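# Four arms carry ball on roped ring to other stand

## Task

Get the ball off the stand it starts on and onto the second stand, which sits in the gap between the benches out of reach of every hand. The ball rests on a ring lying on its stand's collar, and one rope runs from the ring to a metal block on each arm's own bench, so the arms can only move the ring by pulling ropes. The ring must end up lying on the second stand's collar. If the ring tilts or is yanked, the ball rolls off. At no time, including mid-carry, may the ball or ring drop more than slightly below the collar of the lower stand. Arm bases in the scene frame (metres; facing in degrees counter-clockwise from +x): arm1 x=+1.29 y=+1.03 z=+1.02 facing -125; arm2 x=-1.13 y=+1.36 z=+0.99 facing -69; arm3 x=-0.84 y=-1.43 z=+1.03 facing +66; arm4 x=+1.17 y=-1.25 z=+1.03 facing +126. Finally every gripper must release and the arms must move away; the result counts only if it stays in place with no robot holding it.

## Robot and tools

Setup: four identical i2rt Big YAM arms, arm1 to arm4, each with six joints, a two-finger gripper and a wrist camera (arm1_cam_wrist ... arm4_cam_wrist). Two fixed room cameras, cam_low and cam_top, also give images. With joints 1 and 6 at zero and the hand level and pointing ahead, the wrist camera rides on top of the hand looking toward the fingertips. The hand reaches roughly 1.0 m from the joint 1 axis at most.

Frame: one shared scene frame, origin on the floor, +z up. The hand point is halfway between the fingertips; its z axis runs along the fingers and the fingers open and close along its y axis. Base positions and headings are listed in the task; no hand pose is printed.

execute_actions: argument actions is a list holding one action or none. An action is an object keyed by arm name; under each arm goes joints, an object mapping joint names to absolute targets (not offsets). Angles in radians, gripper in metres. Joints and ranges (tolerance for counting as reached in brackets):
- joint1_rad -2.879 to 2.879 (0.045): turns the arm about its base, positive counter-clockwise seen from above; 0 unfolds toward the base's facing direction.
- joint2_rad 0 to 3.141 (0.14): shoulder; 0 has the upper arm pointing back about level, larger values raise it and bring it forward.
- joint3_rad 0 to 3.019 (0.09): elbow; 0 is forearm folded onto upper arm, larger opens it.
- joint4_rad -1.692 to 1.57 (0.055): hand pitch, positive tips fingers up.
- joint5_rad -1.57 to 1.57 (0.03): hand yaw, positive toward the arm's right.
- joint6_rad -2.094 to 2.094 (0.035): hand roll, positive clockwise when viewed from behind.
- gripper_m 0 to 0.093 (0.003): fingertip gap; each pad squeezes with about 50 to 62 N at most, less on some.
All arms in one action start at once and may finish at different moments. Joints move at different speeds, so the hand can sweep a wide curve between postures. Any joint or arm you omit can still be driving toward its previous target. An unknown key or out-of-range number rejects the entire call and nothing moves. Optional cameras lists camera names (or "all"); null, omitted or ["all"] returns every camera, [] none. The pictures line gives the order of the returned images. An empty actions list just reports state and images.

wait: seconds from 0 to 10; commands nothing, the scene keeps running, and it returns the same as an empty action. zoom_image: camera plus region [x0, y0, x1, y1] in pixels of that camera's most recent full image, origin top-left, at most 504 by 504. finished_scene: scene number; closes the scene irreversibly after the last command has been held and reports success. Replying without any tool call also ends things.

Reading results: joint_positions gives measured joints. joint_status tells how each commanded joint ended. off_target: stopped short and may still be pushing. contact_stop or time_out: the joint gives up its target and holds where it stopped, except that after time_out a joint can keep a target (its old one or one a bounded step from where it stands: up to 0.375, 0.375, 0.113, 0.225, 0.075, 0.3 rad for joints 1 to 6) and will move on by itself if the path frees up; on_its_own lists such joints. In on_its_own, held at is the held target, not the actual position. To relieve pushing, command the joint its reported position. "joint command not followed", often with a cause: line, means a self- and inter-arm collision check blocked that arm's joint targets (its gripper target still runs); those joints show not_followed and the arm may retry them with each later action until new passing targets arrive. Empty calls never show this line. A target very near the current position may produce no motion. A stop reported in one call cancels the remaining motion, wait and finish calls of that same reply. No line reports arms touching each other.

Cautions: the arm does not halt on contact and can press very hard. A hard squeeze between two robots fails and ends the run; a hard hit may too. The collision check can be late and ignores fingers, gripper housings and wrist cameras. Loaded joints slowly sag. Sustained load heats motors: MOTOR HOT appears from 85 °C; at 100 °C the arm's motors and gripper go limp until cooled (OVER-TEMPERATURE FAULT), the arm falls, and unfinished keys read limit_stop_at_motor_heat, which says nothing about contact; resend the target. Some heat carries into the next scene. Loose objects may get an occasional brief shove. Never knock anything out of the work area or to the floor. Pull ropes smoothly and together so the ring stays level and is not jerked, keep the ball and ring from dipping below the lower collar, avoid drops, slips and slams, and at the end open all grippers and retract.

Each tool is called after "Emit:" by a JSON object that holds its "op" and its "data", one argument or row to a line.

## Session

Emit:
{"op": "execute_actions", "data": {
  "actions": [],
  "cameras": ["cam_low","cam_top"]
}}

Scene clock: 0.00 s.
arm1.joint_positions: joint1_rad=-0.140 joint2_rad=+0.307 joint3_rad=+1.329 joint4_rad=-1.289 joint5_rad=-0.202 joint6_rad=+0.646 gripper_m=+0.094
arm1.joint_status: not commanded
arm1.hand: x=+1.2303 y=+0.9256 z=+1.5937 quat_wxyz=(-0.469, -0.782, -0.128, +0.391) (m; scene frame)
arm2.joint_positions: joint1_rad=-0.860 joint2_rad=+0.291 joint3_rad=+1.468 joint4_rad=-1.305 joint5_rad=-0.135 joint6_rad=-0.712 gripper_m=+0.095
arm2.joint_status: not commanded
arm2.hand: x=-1.1425 y=+1.2918 z=+1.6178 quat_wxyz=(-0.171, -0.435, -0.611, +0.639) (m; scene frame)
arm3.joint_positions: joint1_rad=-0.336 joint2_rad=+0.281 joint3_rad=+1.616 joint4_rad=-1.263 joint5_rad=-0.233 joint6_rad=-0.722 gripper_m=+0.094
arm3.joint_status: not commanded
arm3.hand: x=-0.8691 y=-1.4052 z=+1.7191 quat_wxyz=(-0.724, +0.528, -0.429, -0.111) (m; scene frame)
arm4.joint_positions: joint1_rad=+0.499 joint2_rad=+0.419 joint3_rad=+1.580 joint4_rad=-1.473 joint5_rad=+0.133 joint6_rad=+0.389 gripper_m=+0.095
arm4.joint_status: not commanded
arm4.hand: x=+1.1024 y=-1.1932 z=+1.6475 quat_wxyz=(-0.072, +0.721, -0.365, -0.585) (m; scene frame)
pictures: cam_low, cam_top
Images, in order (width x height): cam_low 896x504, cam_top 896x504.

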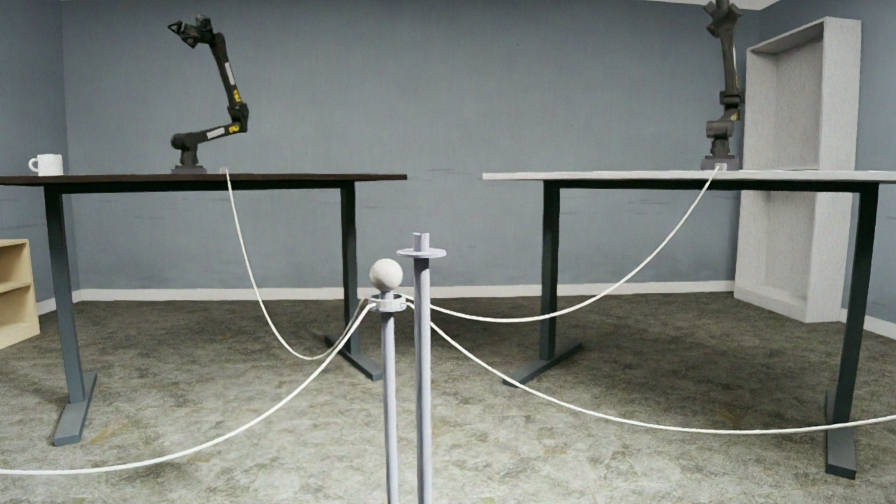

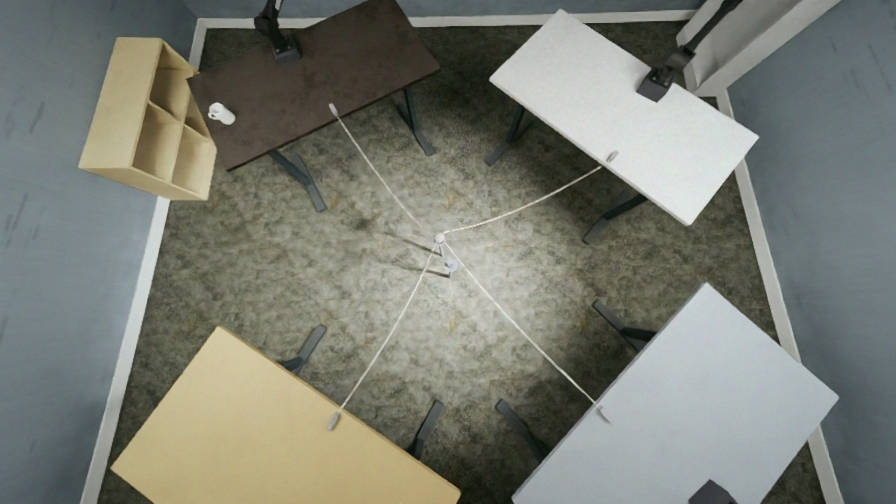

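Emit:
{"op": "zoom_image", "data": {
  "camera": "cam_top",
  "region": [410,220,480,290]
}}

Emit:
{"op": "zoom_image", "data": {
  "camera": "cam_low",
  "region": [340,220,480,330]
}}

Region (410, 220, 480, 290) of cam_top's 896x504 image, scaled by 7.200, with more detail than that image has.

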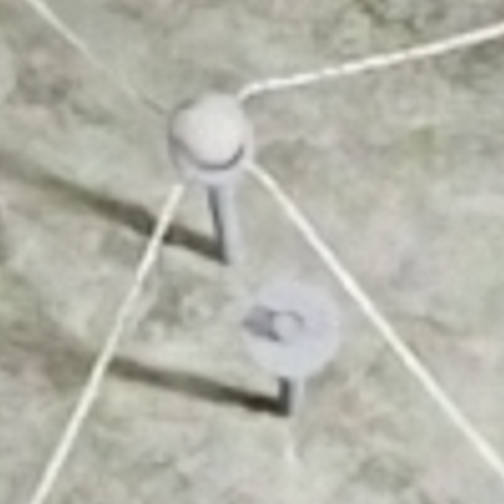

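Region (340, 220, 480, 330) of cam_low's 896x504 image, scaled by 3.600, with more detail than that image has; it fills the top 396 rows of this view, and the rest is white.

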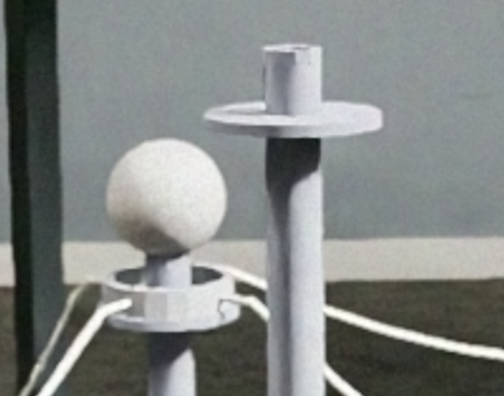

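Emit:
{"op": "execute_actions", "data": {
  "actions": []
}}

Scene clock: 21.97 s.
arm1.joint_positions: joint1_rad=-0.140 joint2_rad=+0.307 joint3_rad=+1.329 joint4_rad=-1.289 joint5_rad=-0.202 joint6_rad=+0.646 gripper_m=+0.094
arm1.joint_status: not commanded
arm1.hand: x=+1.2303 y=+0.9256 z=+1.5937 quat_wxyz=(-0.469, -0.782, -0.128, +0.391) (m; scene frame)
arm2.joint_positions: joint1_rad=-0.860 joint2_rad=+0.291 joint3_rad=+1.468 joint4_rad=-1.305 joint5_rad=-0.135 joint6_rad=-0.712 gripper_m=+0.095
arm2.joint_status: not commanded
arm2.hand: x=-1.1425 y=+1.2918 z=+1.6178 quat_wxyz=(-0.171, -0.435, -0.611, +0.639) (m; scene frame)
arm3.joint_positions: joint1_rad=-0.336 joint2_rad=+0.281 joint3_rad=+1.616 joint4_rad=-1.263 joint5_rad=-0.233 joint6_rad=-0.722 gripper_m=+0.094
arm3.joint_status: not commanded
arm3.hand: x=-0.8691 y=-1.4052 z=+1.7191 quat_wxyz=(-0.724, +0.528, -0.429, -0.111) (m; scene frame)
arm4.joint_positions: joint1_rad=+0.499 joint2_rad=+0.419 joint3_rad=+1.580 joint4_rad=-1.473 joint5_rad=+0.133 joint6_rad=+0.389 gripper_m=+0.095
arm4.joint_status: not commanded
arm4.hand: x=+1.1024 y=-1.1932 z=+1.6475 quat_wxyz=(-0.072, +0.721, -0.365, -0.585) (m; scene frame)
pictures: arm1_cam_wrist, arm2_cam_wrist, arm3_cam_wrist, arm4_cam_wrist, cam_low, cam_top
Images, in order (width x height): arm1_cam_wrist 896x504, arm2_cam_wrist 896x504, arm3_cam_wrist 896x504, arm4_cam_wrist 896x504, cam_low 896x504, cam_top 896x504.

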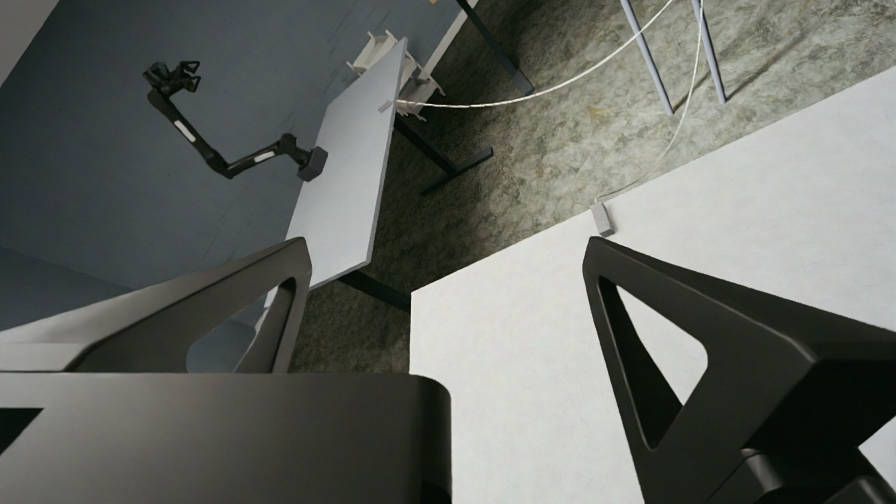

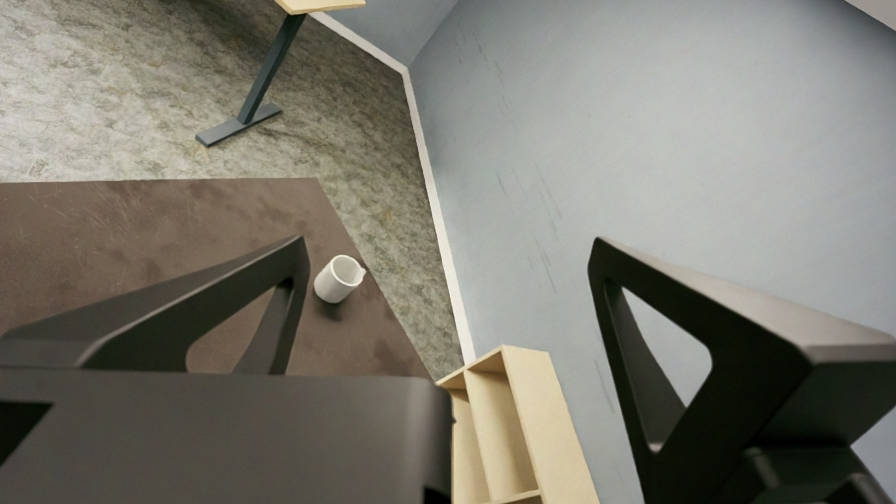

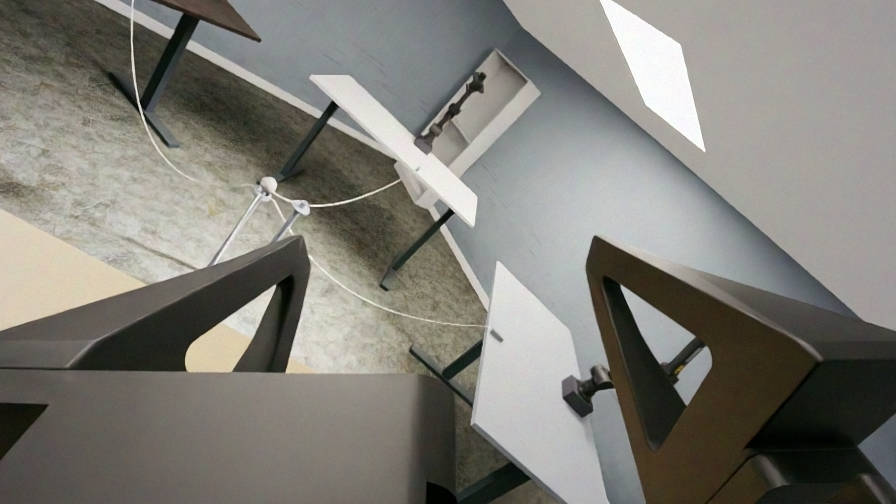

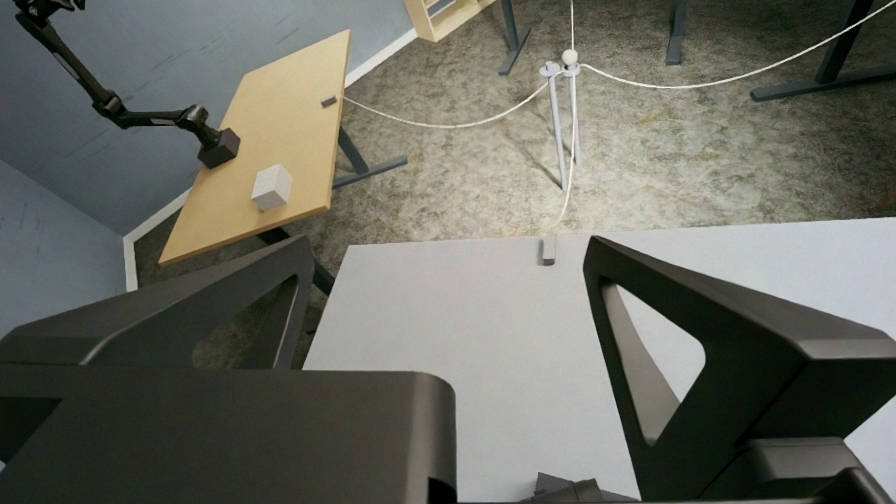

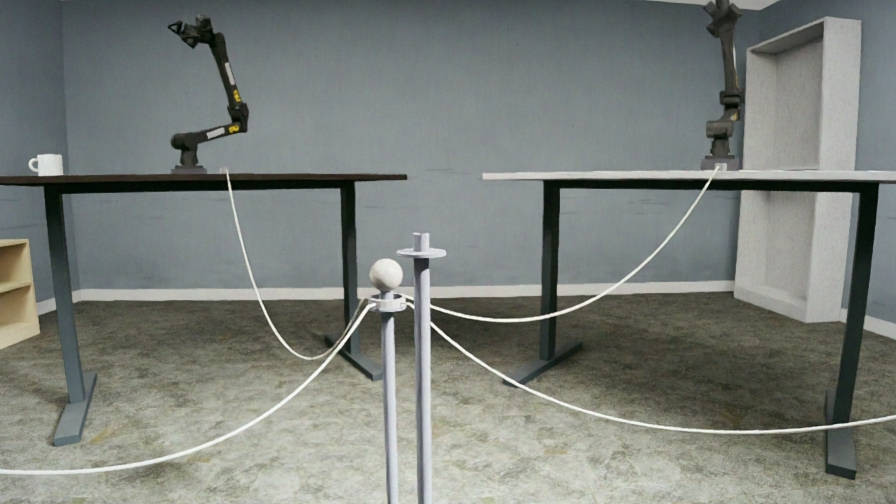

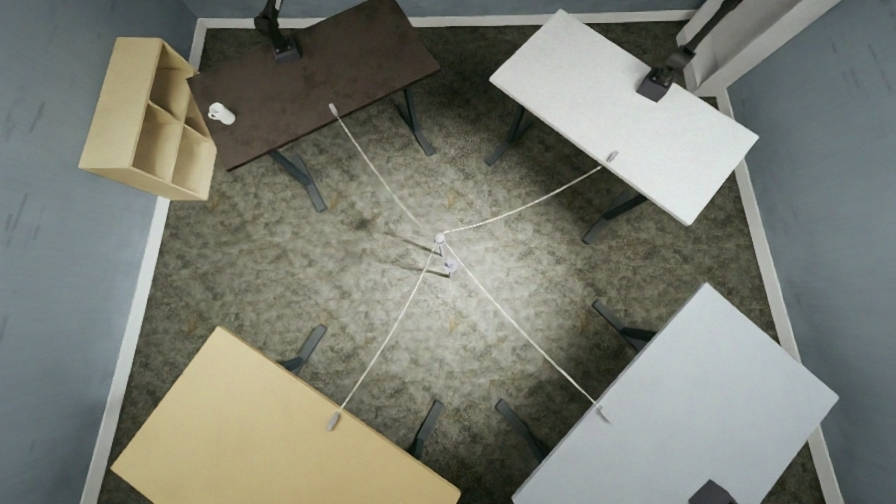

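Emit:
{"op": "execute_actions", "data": {
  "actions": [
    {"arm1":{"joints":{"joint1_rad":0.047,"joint2_rad":1.97,"joint3_rad":1.49,"joint4_rad":-1.06,"joint5_rad":0,"joint6_rad":0.15,"gripper_m":0.08}},"arm2":{"joints":{"joint1_rad":0.298,"joint2_rad":1.92,"joint3_rad":1.47,"joint4_rad":-1.07,"joint5_rad":0,"joint6_rad":0.18,"gripper_m":0.08}},"arm3":{"joints":{"joint1_rad":0.042,"joint2_rad":1.98,"joint3_rad":1.45,"joint4_rad":-1.0,"joint5_rad":0,"joint6_rad":0.13,"gripper_m":0.08}},"arm4":{"joints":{"joint1_rad":0.232,"joint2_rad":1.98,"joint3_rad":1.47,"joint4_rad":-1.03,"joint5_rad":0,"joint6_rad":0.11,"gripper_m":0.08}}}
  ]
}}

Scene clock: 36.70 s.
arm1.joint_positions: joint1_rad=+0.044 joint2_rad=+1.964 joint3_rad=+1.477 joint4_rad=-1.069 joint5_rad=-0.005 joint6_rad=+0.158 gripper_m=+0.080
arm1.joint_status: all done
arm1.hand: x=+0.9843 y=+0.5436 z=+1.0541 quat_wxyz=(-0.013, -0.910, -0.413, +0.004) (m; scene frame)
arm2.joint_positions: joint1_rad=+0.309 joint2_rad=+1.918 joint3_rad=+1.463 joint4_rad=-1.075 joint5_rad=-0.001 joint6_rad=+0.173 gripper_m=+0.080
arm2.joint_status: all done
arm2.hand: x=-0.7741 y=+0.9171 z=+1.0445 quat_wxyz=(-0.021, -0.509, -0.861, +0.008) (m; scene frame)
arm3.joint_positions: joint1_rad=+0.037 joint2_rad=+1.966 joint3_rad=+1.445 joint4_rad=-1.001 joint5_rad=-0.002 joint6_rad=+0.122 gripper_m=+0.080
arm3.joint_status: all done
arm3.hand: x=-0.6270 y=-0.9035 z=+1.0507 quat_wxyz=(-0.020, +0.505, -0.863, -0.018) (m; scene frame)
arm4.joint_positions: joint1_rad=+0.238 joint2_rad=+1.969 joint3_rad=+1.465 joint4_rad=-1.033 joint5_rad=+0.002 joint6_rad=+0.124 gripper_m=+0.080
arm4.joint_status: all done
arm4.hand: x=+0.7380 y=-0.8779 z=+1.0475 quat_wxyz=(-0.005, +0.914, -0.406, -0.015) (m; scene frame)
pictures: arm1_cam_wrist, arm2_cam_wrist, arm3_cam_wrist, arm4_cam_wrist, cam_low, cam_top
Images, in order (width x height): arm1_cam_wrist 896x504, arm2_cam_wrist 896x504, arm3_cam_wrist 896x504, arm4_cam_wrist 896x504, cam_low 896x504, cam_top 896x504.

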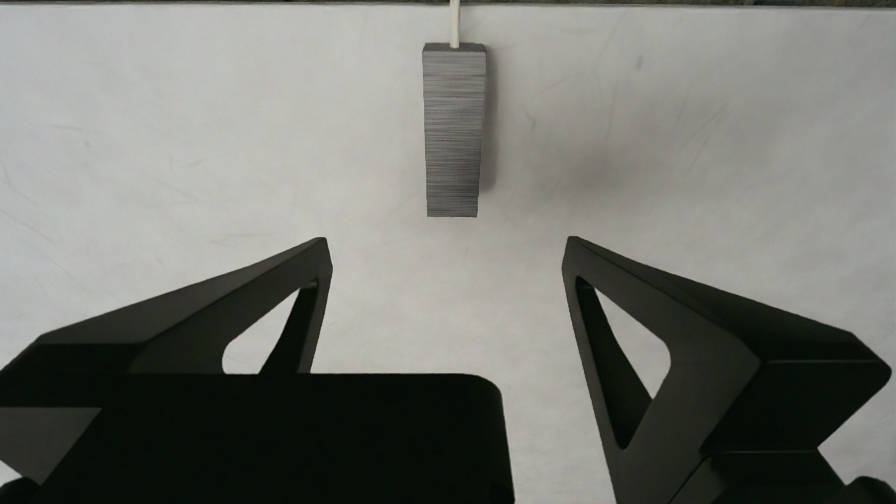

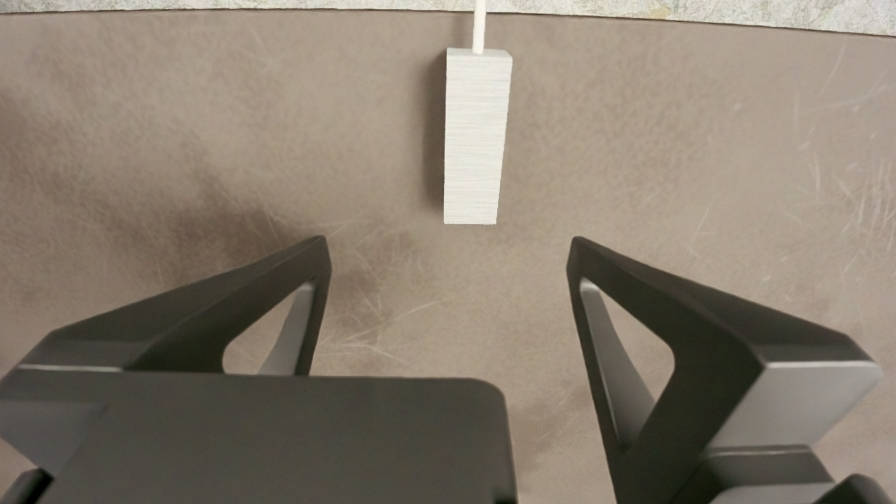

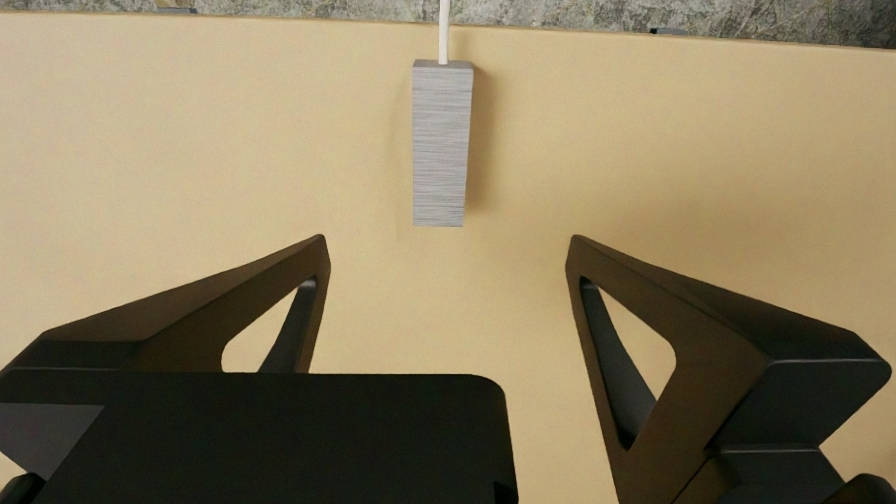

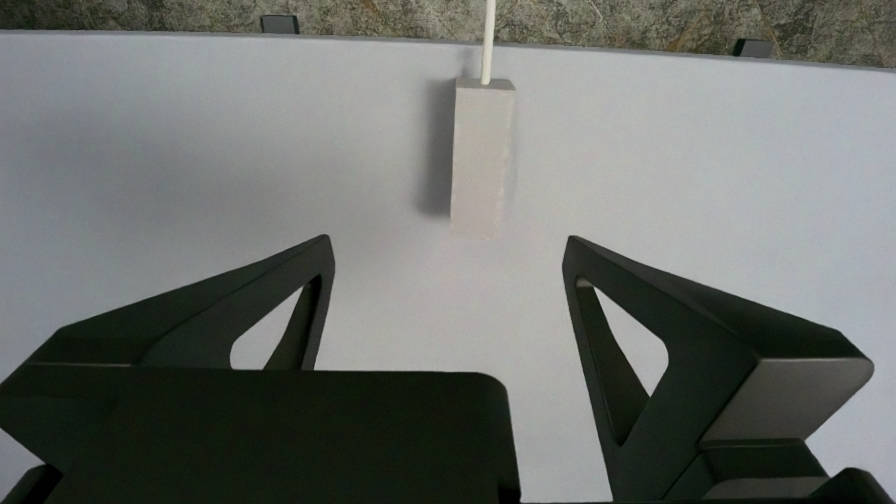

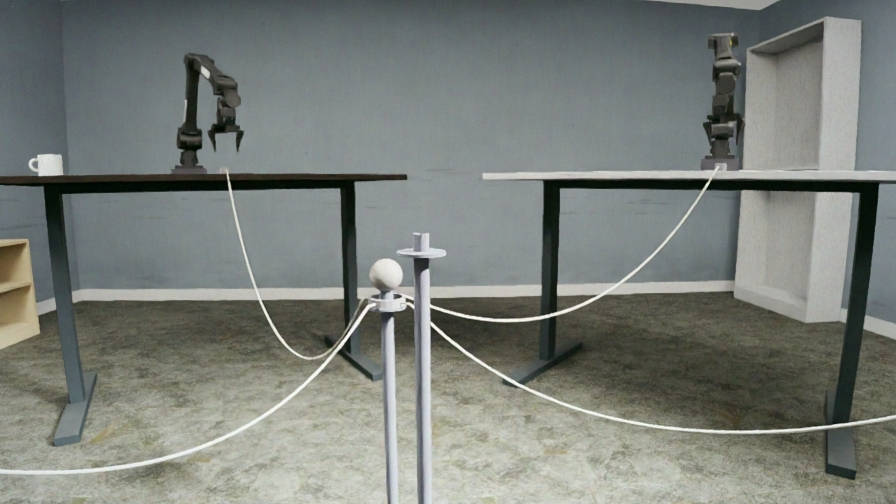

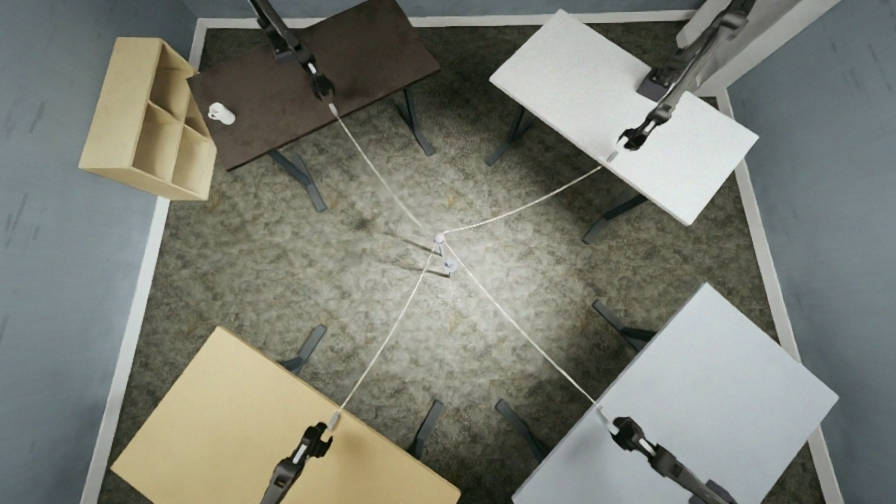

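Emit:
{"op": "execute_actions", "data": {
  "actions": [
    {"arm1":{"joints":{"joint1_rad":0.04,"joint2_rad":2.105,"joint4_rad":-0.94,"joint6_rad":0.17}},"arm2":{"joints":{"joint1_rad":0.282,"joint2_rad":2.045,"joint4_rad":-0.94,"joint6_rad":0.18}},"arm3":{"joints":{"joint1_rad":0.048,"joint2_rad":2.11,"joint4_rad":-0.88,"joint6_rad":0.16}},"arm4":{"joints":{"joint1_rad":0.21,"joint2_rad":2.11,"joint4_rad":-0.92,"joint6_rad":0.13}}}
  ],
  "cameras": ["arm1_cam_wrist","arm2_cam_wrist","arm3_cam_wrist","arm4_cam_wrist"]
}}

Scene clock: 43.17 s.
arm1.joint_positions: joint1_rad=+0.044 joint2_rad=+2.109 joint3_rad=+1.477 joint4_rad=-0.957 joint5_rad=-0.005 joint6_rad=+0.162 gripper_m=+0.080
arm1.joint_status: all done
arm1.hand: x=+0.9812 y=+0.5369 z=+0.9739 quat_wxyz=(-0.003, -0.911, -0.411, -0.010) (m; scene frame)
arm2.joint_positions: joint1_rad=+0.291 joint2_rad=+2.052 joint3_rad=+1.463 joint4_rad=-0.955 joint5_rad=-0.001 joint6_rad=+0.173 gripper_m=+0.080
arm2.joint_status: all done
arm2.hand: x=-0.7735 y=+0.9000 z=+0.9710 quat_wxyz=(-0.014, -0.516, -0.856, +0.005) (m; scene frame)
arm3.joint_positions: joint1_rad=+0.041 joint2_rad=+2.102 joint3_rad=+1.445 joint4_rad=-0.888 joint5_rad=-0.002 joint6_rad=+0.152 gripper_m=+0.080
arm3.joint_status: all done
arm3.hand: x=-0.6261 y=-0.8955 z=+0.9762 quat_wxyz=(-0.011, +0.494, -0.869, -0.011) (m; scene frame)
arm4.joint_positions: joint1_rad=+0.212 joint2_rad=+2.110 joint3_rad=+1.465 joint4_rad=-0.929 joint5_rad=+0.001 joint6_rad=+0.124 gripper_m=+0.080
arm4.joint_status: all done
arm4.hand: x=+0.7440 y=-0.8640 z=+0.9699 quat_wxyz=(+0.000, +0.909, -0.417, +0.002) (m; scene frame)
pictures: arm1_cam_wrist, arm2_cam_wrist, arm3_cam_wrist, arm4_cam_wrist
Images, in order (width x height): arm1_cam_wrist 896x504, arm2_cam_wrist 896x504, arm3_cam_wrist 896x504, arm4_cam_wrist 896x504.

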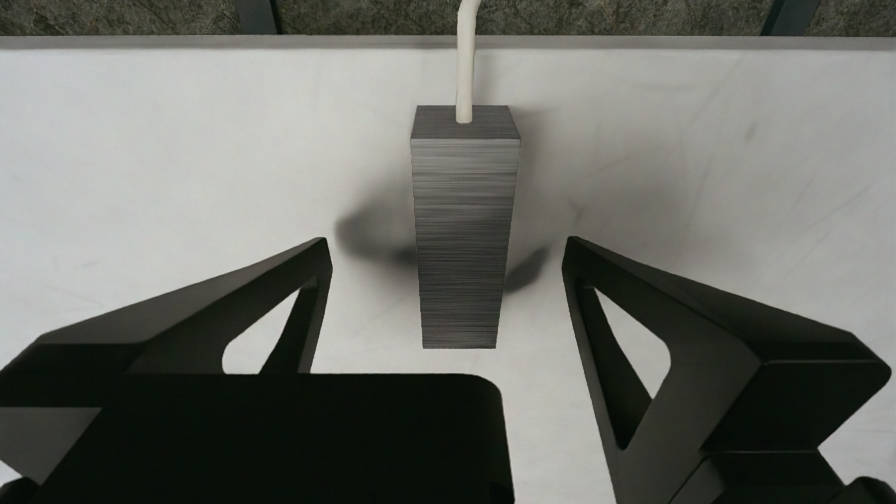

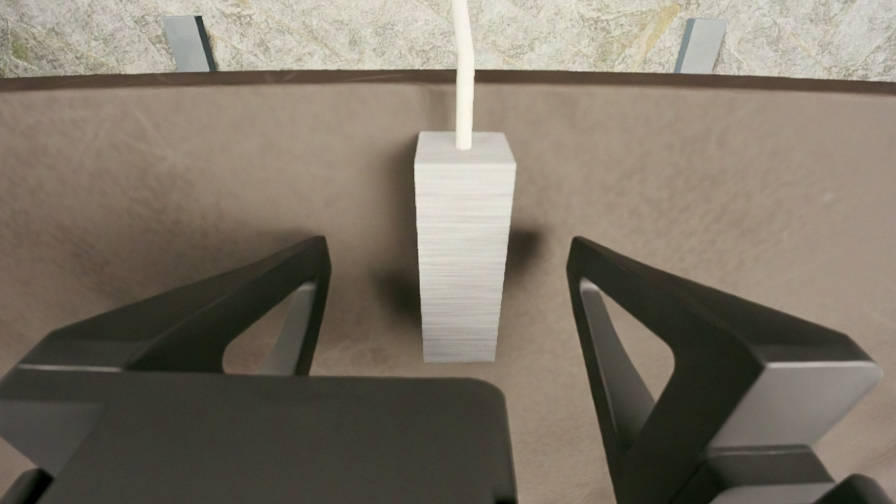

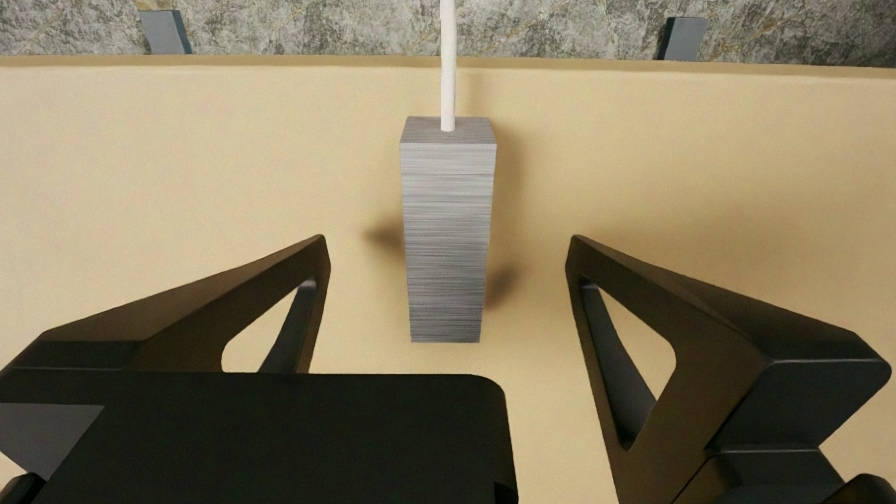

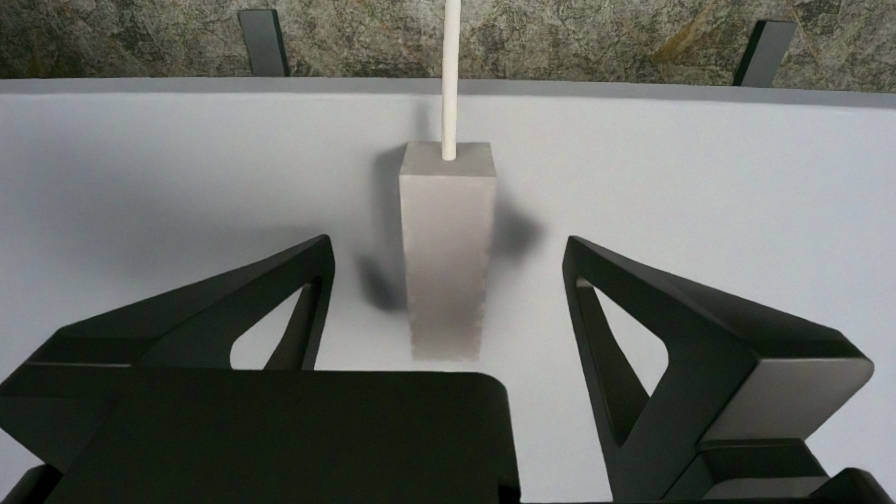

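Emit:
{"op": "execute_actions", "data": {
  "actions": [
    {"arm1":{"joints":{"joint1_rad":0.03}},"arm2":{"joints":{"joint1_rad":0.274,"joint3_rad":1.455}},"arm3":{"joints":{"joint2_rad":2.13}},"arm4":{"joints":{"joint3_rad":1.445}}}
  ],
  "cameras": []
}}

Emit:
{"op": "execute_actions", "data": {
  "actions": [
    {"arm1":{"joints":{"gripper_m":0.005}},"arm2":{"joints":{"gripper_m":0.005}},"arm3":{"joints":{"gripper_m":0.005}},"arm4":{"joints":{"gripper_m":0.005}}}
  ]
}}

Scene clock: 50.77 s.
arm1.joint_positions: joint1_rad=+0.037 joint2_rad=+2.109 joint3_rad=+1.477 joint4_rad=-0.957 joint5_rad=-0.005 joint6_rad=+0.162 gripper_m=+0.080
arm1.joint_status: all done
arm1.hand: x=+0.9779 y=+0.5390 z=+0.9738 quat_wxyz=(-0.003, -0.913, -0.408, -0.010) (m; scene frame)
arm2.joint_positions: joint1_rad=+0.287 joint2_rad=+2.052 joint3_rad=+1.463 joint4_rad=-0.955 joint5_rad=-0.001 joint6_rad=+0.173 gripper_m=+0.080
arm2.joint_status: all done
arm2.hand: x=-0.7756 y=+0.8983 z=+0.9710 quat_wxyz=(-0.014, -0.518, -0.855, +0.005) (m; scene frame)
arm3.joint_positions: joint1_rad=+0.041 joint2_rad=+2.102 joint3_rad=+1.445 joint4_rad=-0.888 joint5_rad=-0.002 joint6_rad=+0.152 gripper_m=+0.080
arm3.joint_status: all done
arm3.hand: x=-0.6261 y=-0.8955 z=+0.9762 quat_wxyz=(-0.011, +0.494, -0.869, -0.011) (m; scene frame)
arm4.joint_positions: joint1_rad=+0.212 joint2_rad=+2.110 joint3_rad=+1.452 joint4_rad=-0.929 joint5_rad=+0.001 joint6_rad=+0.124 gripper_m=+0.080
arm4.joint_status: all done
arm4.hand: x=+0.7488 y=-0.8683 z=+0.9657 quat_wxyz=(+0.002, +0.909, -0.417, +0.009) (m; scene frame)
pictures: none
No camera images: the call's "cameras" was empty. Leave "cameras" out to get every camera's image.

Scene clock: 51.43 s.
arm1.joint_positions: joint1_rad=+0.037 joint2_rad=+2.109 joint3_rad=+1.477 joint4_rad=-0.957 joint5_rad=-0.004 joint6_rad=+0.163 gripper_m=+0.025
arm1.joint_status: gripper_m off_target (ended at +0.025, target +0.005)
arm1.hand: x=+0.9776 y=+0.5390 z=+0.9738 quat_wxyz=(-0.003, -0.913, -0.408, -0.010) (m; scene frame)
arm2.joint_positions: joint1_rad=+0.287 joint2_rad=+2.052 joint3_rad=+1.463 joint4_rad=-0.954 joint5_rad=+0.000 joint6_rad=+0.174 gripper_m=+0.025
arm2.joint_status: gripper_m off_target (ended at +0.025, target +0.005)
arm2.hand: x=-0.7755 y=+0.8982 z=+0.9710 quat_wxyz=(-0.015, -0.519, -0.855, +0.005) (m; scene frame)
arm3.joint_positions: joint1_rad=+0.041 joint2_rad=+2.102 joint3_rad=+1.445 joint4_rad=-0.888 joint5_rad=-0.001 joint6_rad=+0.153 gripper_m=+0.024
arm3.joint_status: gripper_m off_target (ended at +0.024, target +0.005)
arm3.hand: x=-0.6260 y=-0.8955 z=+0.9762 quat_wxyz=(-0.011, +0.493, -0.870, -0.010) (m; scene frame)
arm4.joint_positions: joint1_rad=+0.212 joint2_rad=+2.110 joint3_rad=+1.452 joint4_rad=-0.929 joint5_rad=+0.001 joint6_rad=+0.125 gripper_m=+0.025
arm4.joint_status: gripper_m off_target (ended at +0.025, target +0.005)
arm4.hand: x=+0.7487 y=-0.8683 z=+0.9657 quat_wxyz=(+0.002, +0.909, -0.417, +0.009) (m; scene frame)
pictures: arm1_cam_wrist, arm2_cam_wrist, arm3_cam_wrist, arm4_cam_wrist, cam_low, cam_top
Images, in order (width x height): arm1_cam_wrist 896x504, arm2_cam_wrist 896x504, arm3_cam_wrist 896x504, arm4_cam_wrist 896x504, cam_low 896x504, cam_top 896x504.

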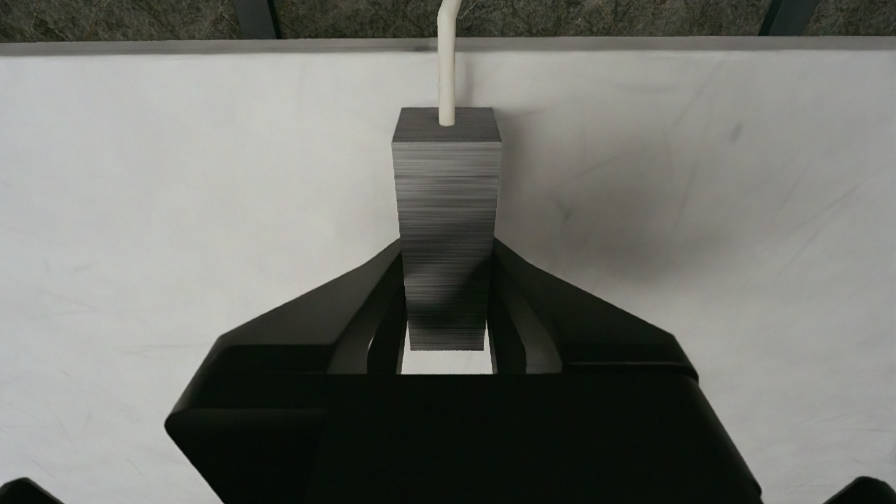

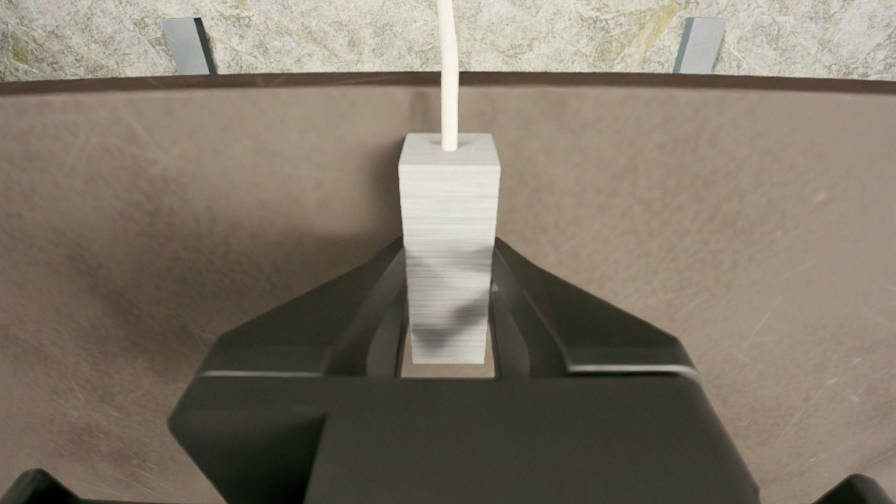

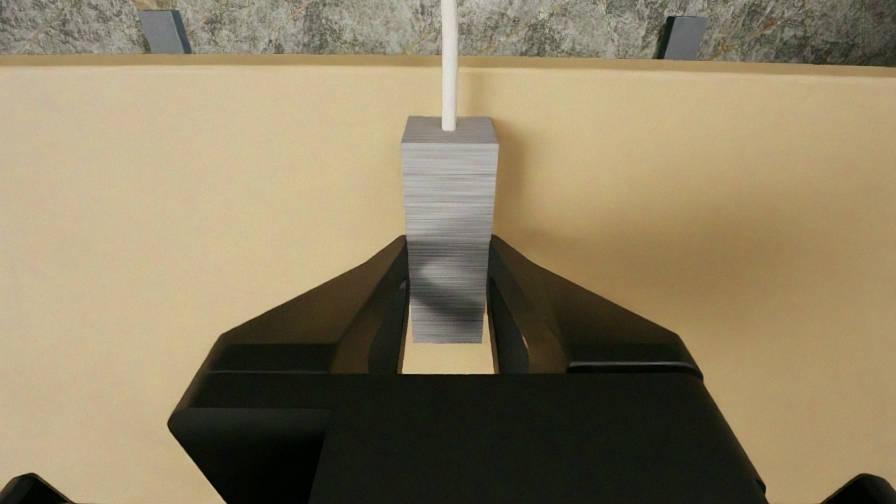

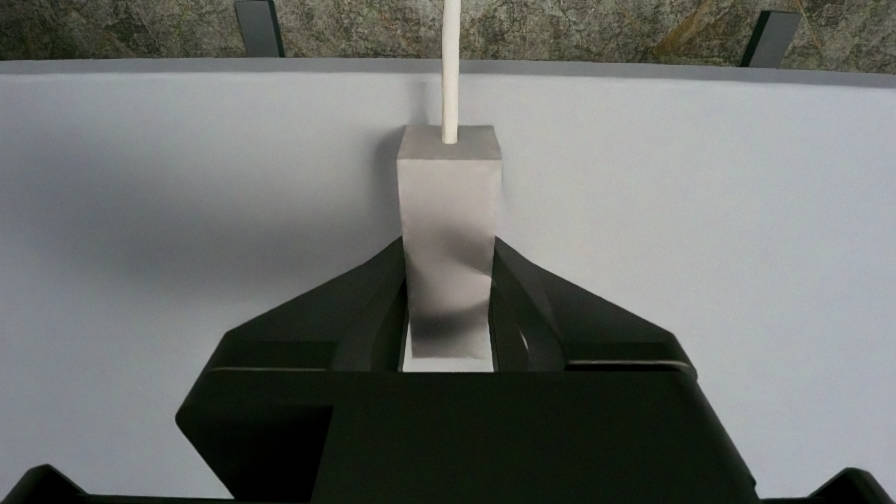

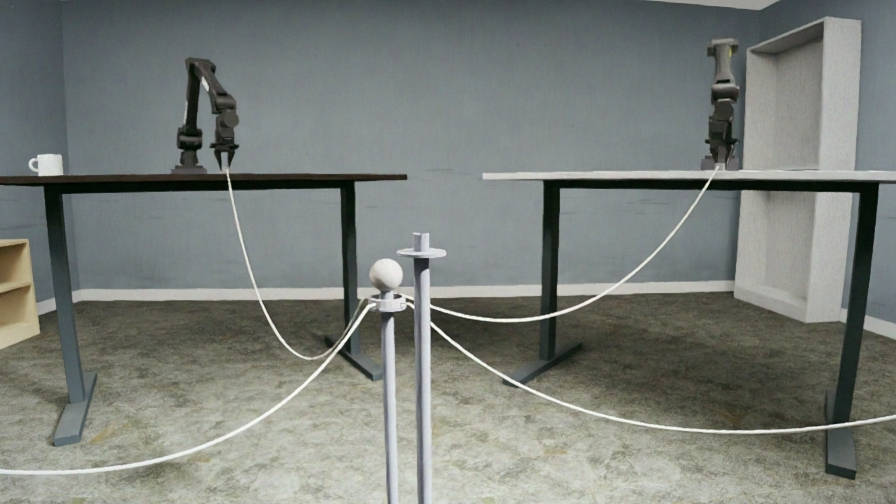

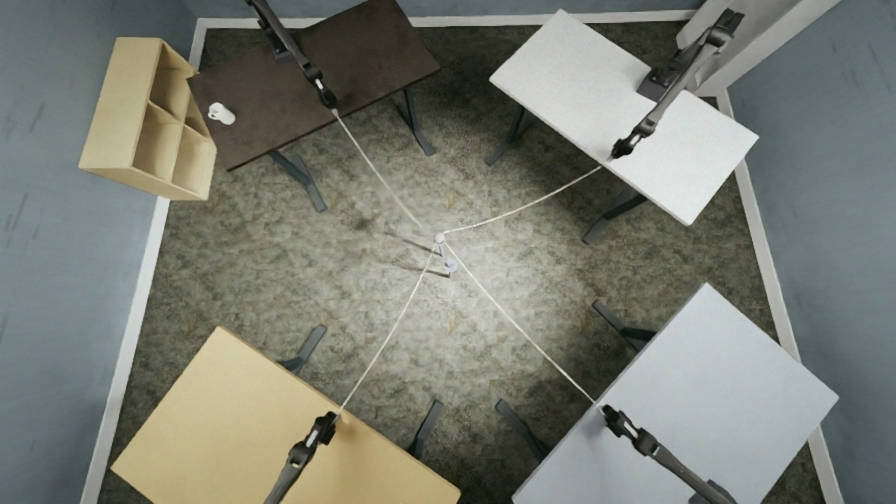

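Arm3 grip is shallow; regrip lower.

Emit:
{"op": "execute_actions", "data": {
  "actions": [
    {"arm3":{"joints":{"gripper_m":0.04,"joint2_rad":2.145}}}
  ],
  "cameras": ["arm3_cam_wrist"]
}}

Scene clock: 54.13 s.
arm1.joint_positions: joint1_rad=+0.037 joint2_rad=+2.109 joint3_rad=+1.477 joint4_rad=-0.957 joint5_rad=-0.004 joint6_rad=+0.163 gripper_m=+0.025
arm1.joint_status: not commanded
arm1.hand: x=+0.9776 y=+0.5390 z=+0.9738 quat_wxyz=(-0.003, -0.913, -0.408, -0.010) (m; scene frame)
arm2.joint_positions: joint1_rad=+0.287 joint2_rad=+2.052 joint3_rad=+1.463 joint4_rad=-0.954 joint5_rad=+0.000 joint6_rad=+0.174 gripper_m=+0.025
arm2.joint_status: not commanded
arm2.hand: x=-0.7755 y=+0.8982 z=+0.9710 quat_wxyz=(-0.015, -0.519, -0.855, +0.005) (m; scene frame)
arm3.joint_positions: joint1_rad=+0.041 joint2_rad=+2.105 joint3_rad=+1.445 joint4_rad=-0.888 joint5_rad=-0.001 joint6_rad=+0.153 gripper_m=+0.040
arm3.joint_status: all done
arm3.hand: x=-0.6262 y=-0.8960 z=+0.9743 quat_wxyz=(-0.010, +0.493, -0.870, -0.010) (m; scene frame)
arm4.joint_positions: joint1_rad=+0.212 joint2_rad=+2.110 joint3_rad=+1.452 joint4_rad=-0.929 joint5_rad=+0.001 joint6_rad=+0.125 gripper_m=+0.025
arm4.joint_status: not commanded
arm4.hand: x=+0.7487 y=-0.8683 z=+0.9657 quat_wxyz=(+0.002, +0.909, -0.417, +0.009) (m; scene frame)
pictures: arm3_cam_wrist
Images, in order (width x height): arm3_cam_wrist 896x504.

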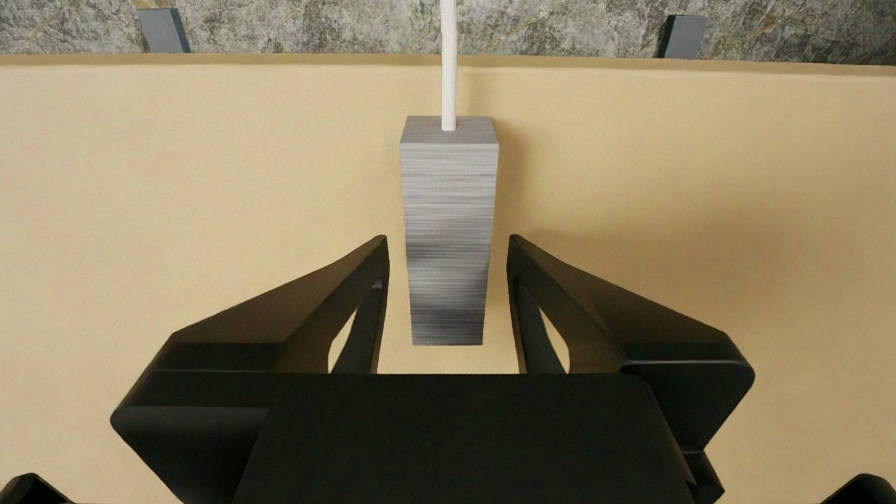

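Emit:
{"op": "execute_actions", "data": {
  "actions": [
    {"arm3":{"joints":{"joint2_rad":2.16,"joint4_rad":-0.865}}}
  ],
  "cameras": ["arm3_cam_wrist"]
}}

Scene clock: 57.17 s.
arm1.joint_positions: joint1_rad=+0.037 joint2_rad=+2.109 joint3_rad=+1.477 joint4_rad=-0.957 joint5_rad=-0.004 joint6_rad=+0.163 gripper_m=+0.025
arm1.joint_status: not commanded
arm1.hand: x=+0.9776 y=+0.5390 z=+0.9738 quat_wxyz=(-0.003, -0.913, -0.408, -0.010) (m; scene frame)
arm2.joint_positions: joint1_rad=+0.287 joint2_rad=+2.052 joint3_rad=+1.463 joint4_rad=-0.954 joint5_rad=+0.000 joint6_rad=+0.174 gripper_m=+0.025
arm2.joint_status: not commanded
arm2.hand: x=-0.7755 y=+0.8982 z=+0.9710 quat_wxyz=(-0.015, -0.519, -0.855, +0.005) (m; scene frame)
arm3.joint_positions: joint1_rad=+0.041 joint2_rad=+2.124 joint3_rad=+1.445 joint4_rad=-0.875 joint5_rad=-0.001 joint6_rad=+0.153 gripper_m=+0.040
arm3.joint_status: all done
arm3.hand: x=-0.6263 y=-0.8963 z=+0.9641 quat_wxyz=(-0.008, +0.493, -0.870, -0.008) (m; scene frame)
arm4.joint_positions: joint1_rad=+0.212 joint2_rad=+2.110 joint3_rad=+1.452 joint4_rad=-0.929 joint5_rad=+0.001 joint6_rad=+0.125 gripper_m=+0.025
arm4.joint_status: not commanded
arm4.hand: x=+0.7487 y=-0.8683 z=+0.9657 quat_wxyz=(+0.002, +0.909, -0.417, +0.009) (m; scene frame)
pictures: arm3_cam_wrist
Images, in order (width x height): arm3_cam_wrist 896x504.

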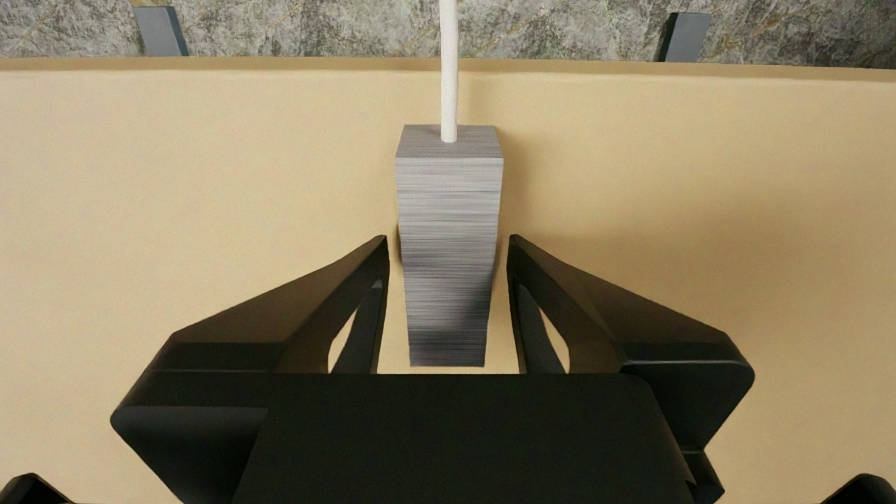

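Emit:
{"op": "execute_actions", "data": {
  "actions": [
    {"arm3":{"joints":{"joint2_rad":2.124,"gripper_m":0.005}}}
  ],
  "cameras": ["cam_low","cam_top"]
}}

Emit:
{"op": "zoom_image", "data": {
  "camera": "cam_top",
  "region": [410, 215, 490, 285]
}}

Emit:
{"op": "zoom_image", "data": {
  "camera": "cam_low",
  "region": [340, 220, 480, 340]
}}

Scene clock: 63.87 s.
arm1.joint_positions: joint1_rad=+0.037 joint2_rad=+2.109 joint3_rad=+1.477 joint4_rad=-0.957 joint5_rad=-0.004 joint6_rad=+0.163 gripper_m=+0.025
arm1.joint_status: not commanded
arm1.hand: x=+0.9776 y=+0.5390 z=+0.9738 quat_wxyz=(-0.003, -0.913, -0.408, -0.010) (m; scene frame)
arm2.joint_positions: joint1_rad=+0.287 joint2_rad=+2.052 joint3_rad=+1.463 joint4_rad=-0.954 joint5_rad=+0.000 joint6_rad=+0.174 gripper_m=+0.025
arm2.joint_status: not commanded
arm2.hand: x=-0.7755 y=+0.8982 z=+0.9710 quat_wxyz=(-0.015, -0.519, -0.855, +0.005) (m; scene frame)
arm3.joint_positions: joint1_rad=+0.041 joint2_rad=+2.124 joint3_rad=+1.445 joint4_rad=-0.874 joint5_rad=-0.001 joint6_rad=+0.153 gripper_m=+0.025
arm3.joint_status: gripper_m off_target (ended at +0.025, target +0.005); the others done
arm3.hand: x=-0.6263 y=-0.8961 z=+0.9641 quat_wxyz=(-0.008, +0.493, -0.870, -0.008) (m; scene frame)
arm4.joint_positions: joint1_rad=+0.212 joint2_rad=+2.110 joint3_rad=+1.452 joint4_rad=-0.929 joint5_rad=+0.001 joint6_rad=+0.125 gripper_m=+0.025
arm4.joint_status: not commanded
arm4.hand: x=+0.7487 y=-0.8683 z=+0.9657 quat_wxyz=(+0.002, +0.909, -0.417, +0.009) (m; scene frame)
pictures: cam_low, cam_top
Images, in order (width x height): cam_low 896x504, cam_top 896x504.

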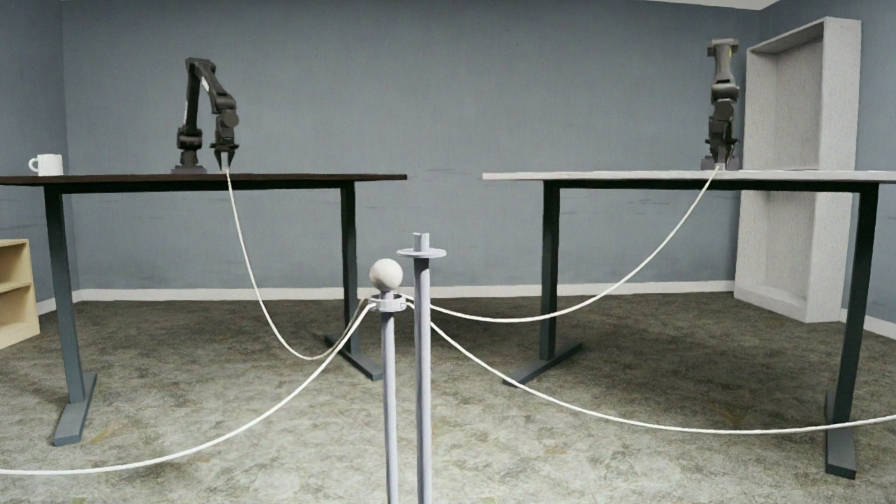

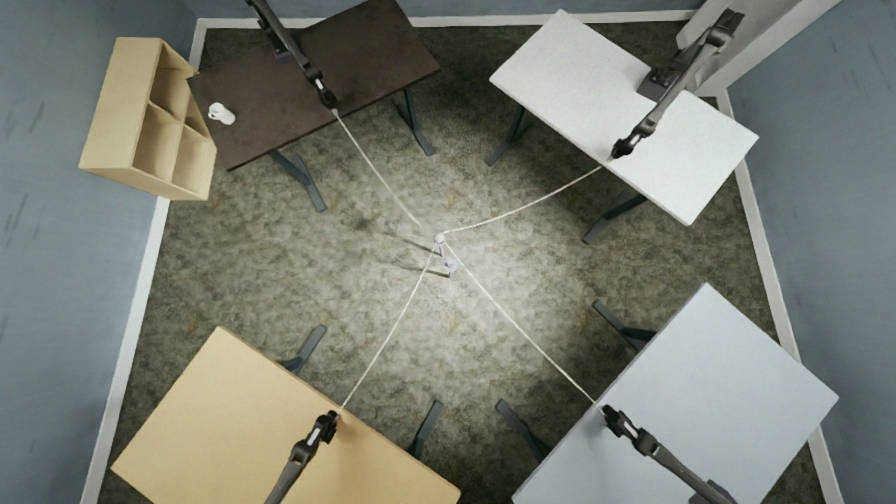

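Region (410, 215, 490, 285) of cam_top's 896x504 image, scaled by 6.300, with more detail than that image has; it fills the top 441 rows of this view, and the rest is white.

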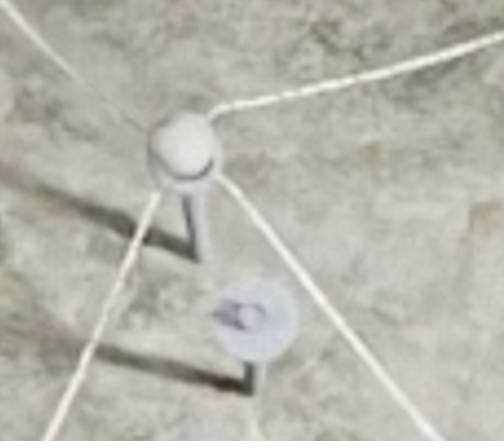

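Region (340, 220, 480, 340) of cam_low's 896x504 image, scaled by 3.600, with more detail than that image has; it fills the top 432 rows of this view, and the rest is white.

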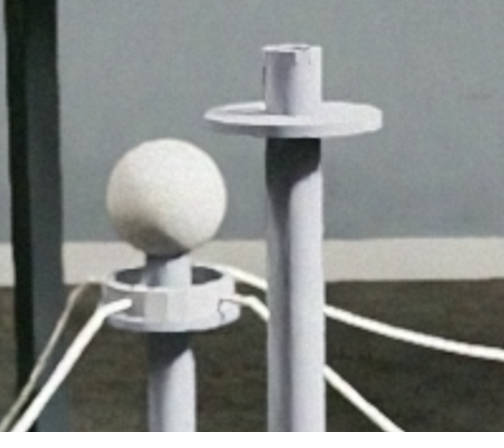

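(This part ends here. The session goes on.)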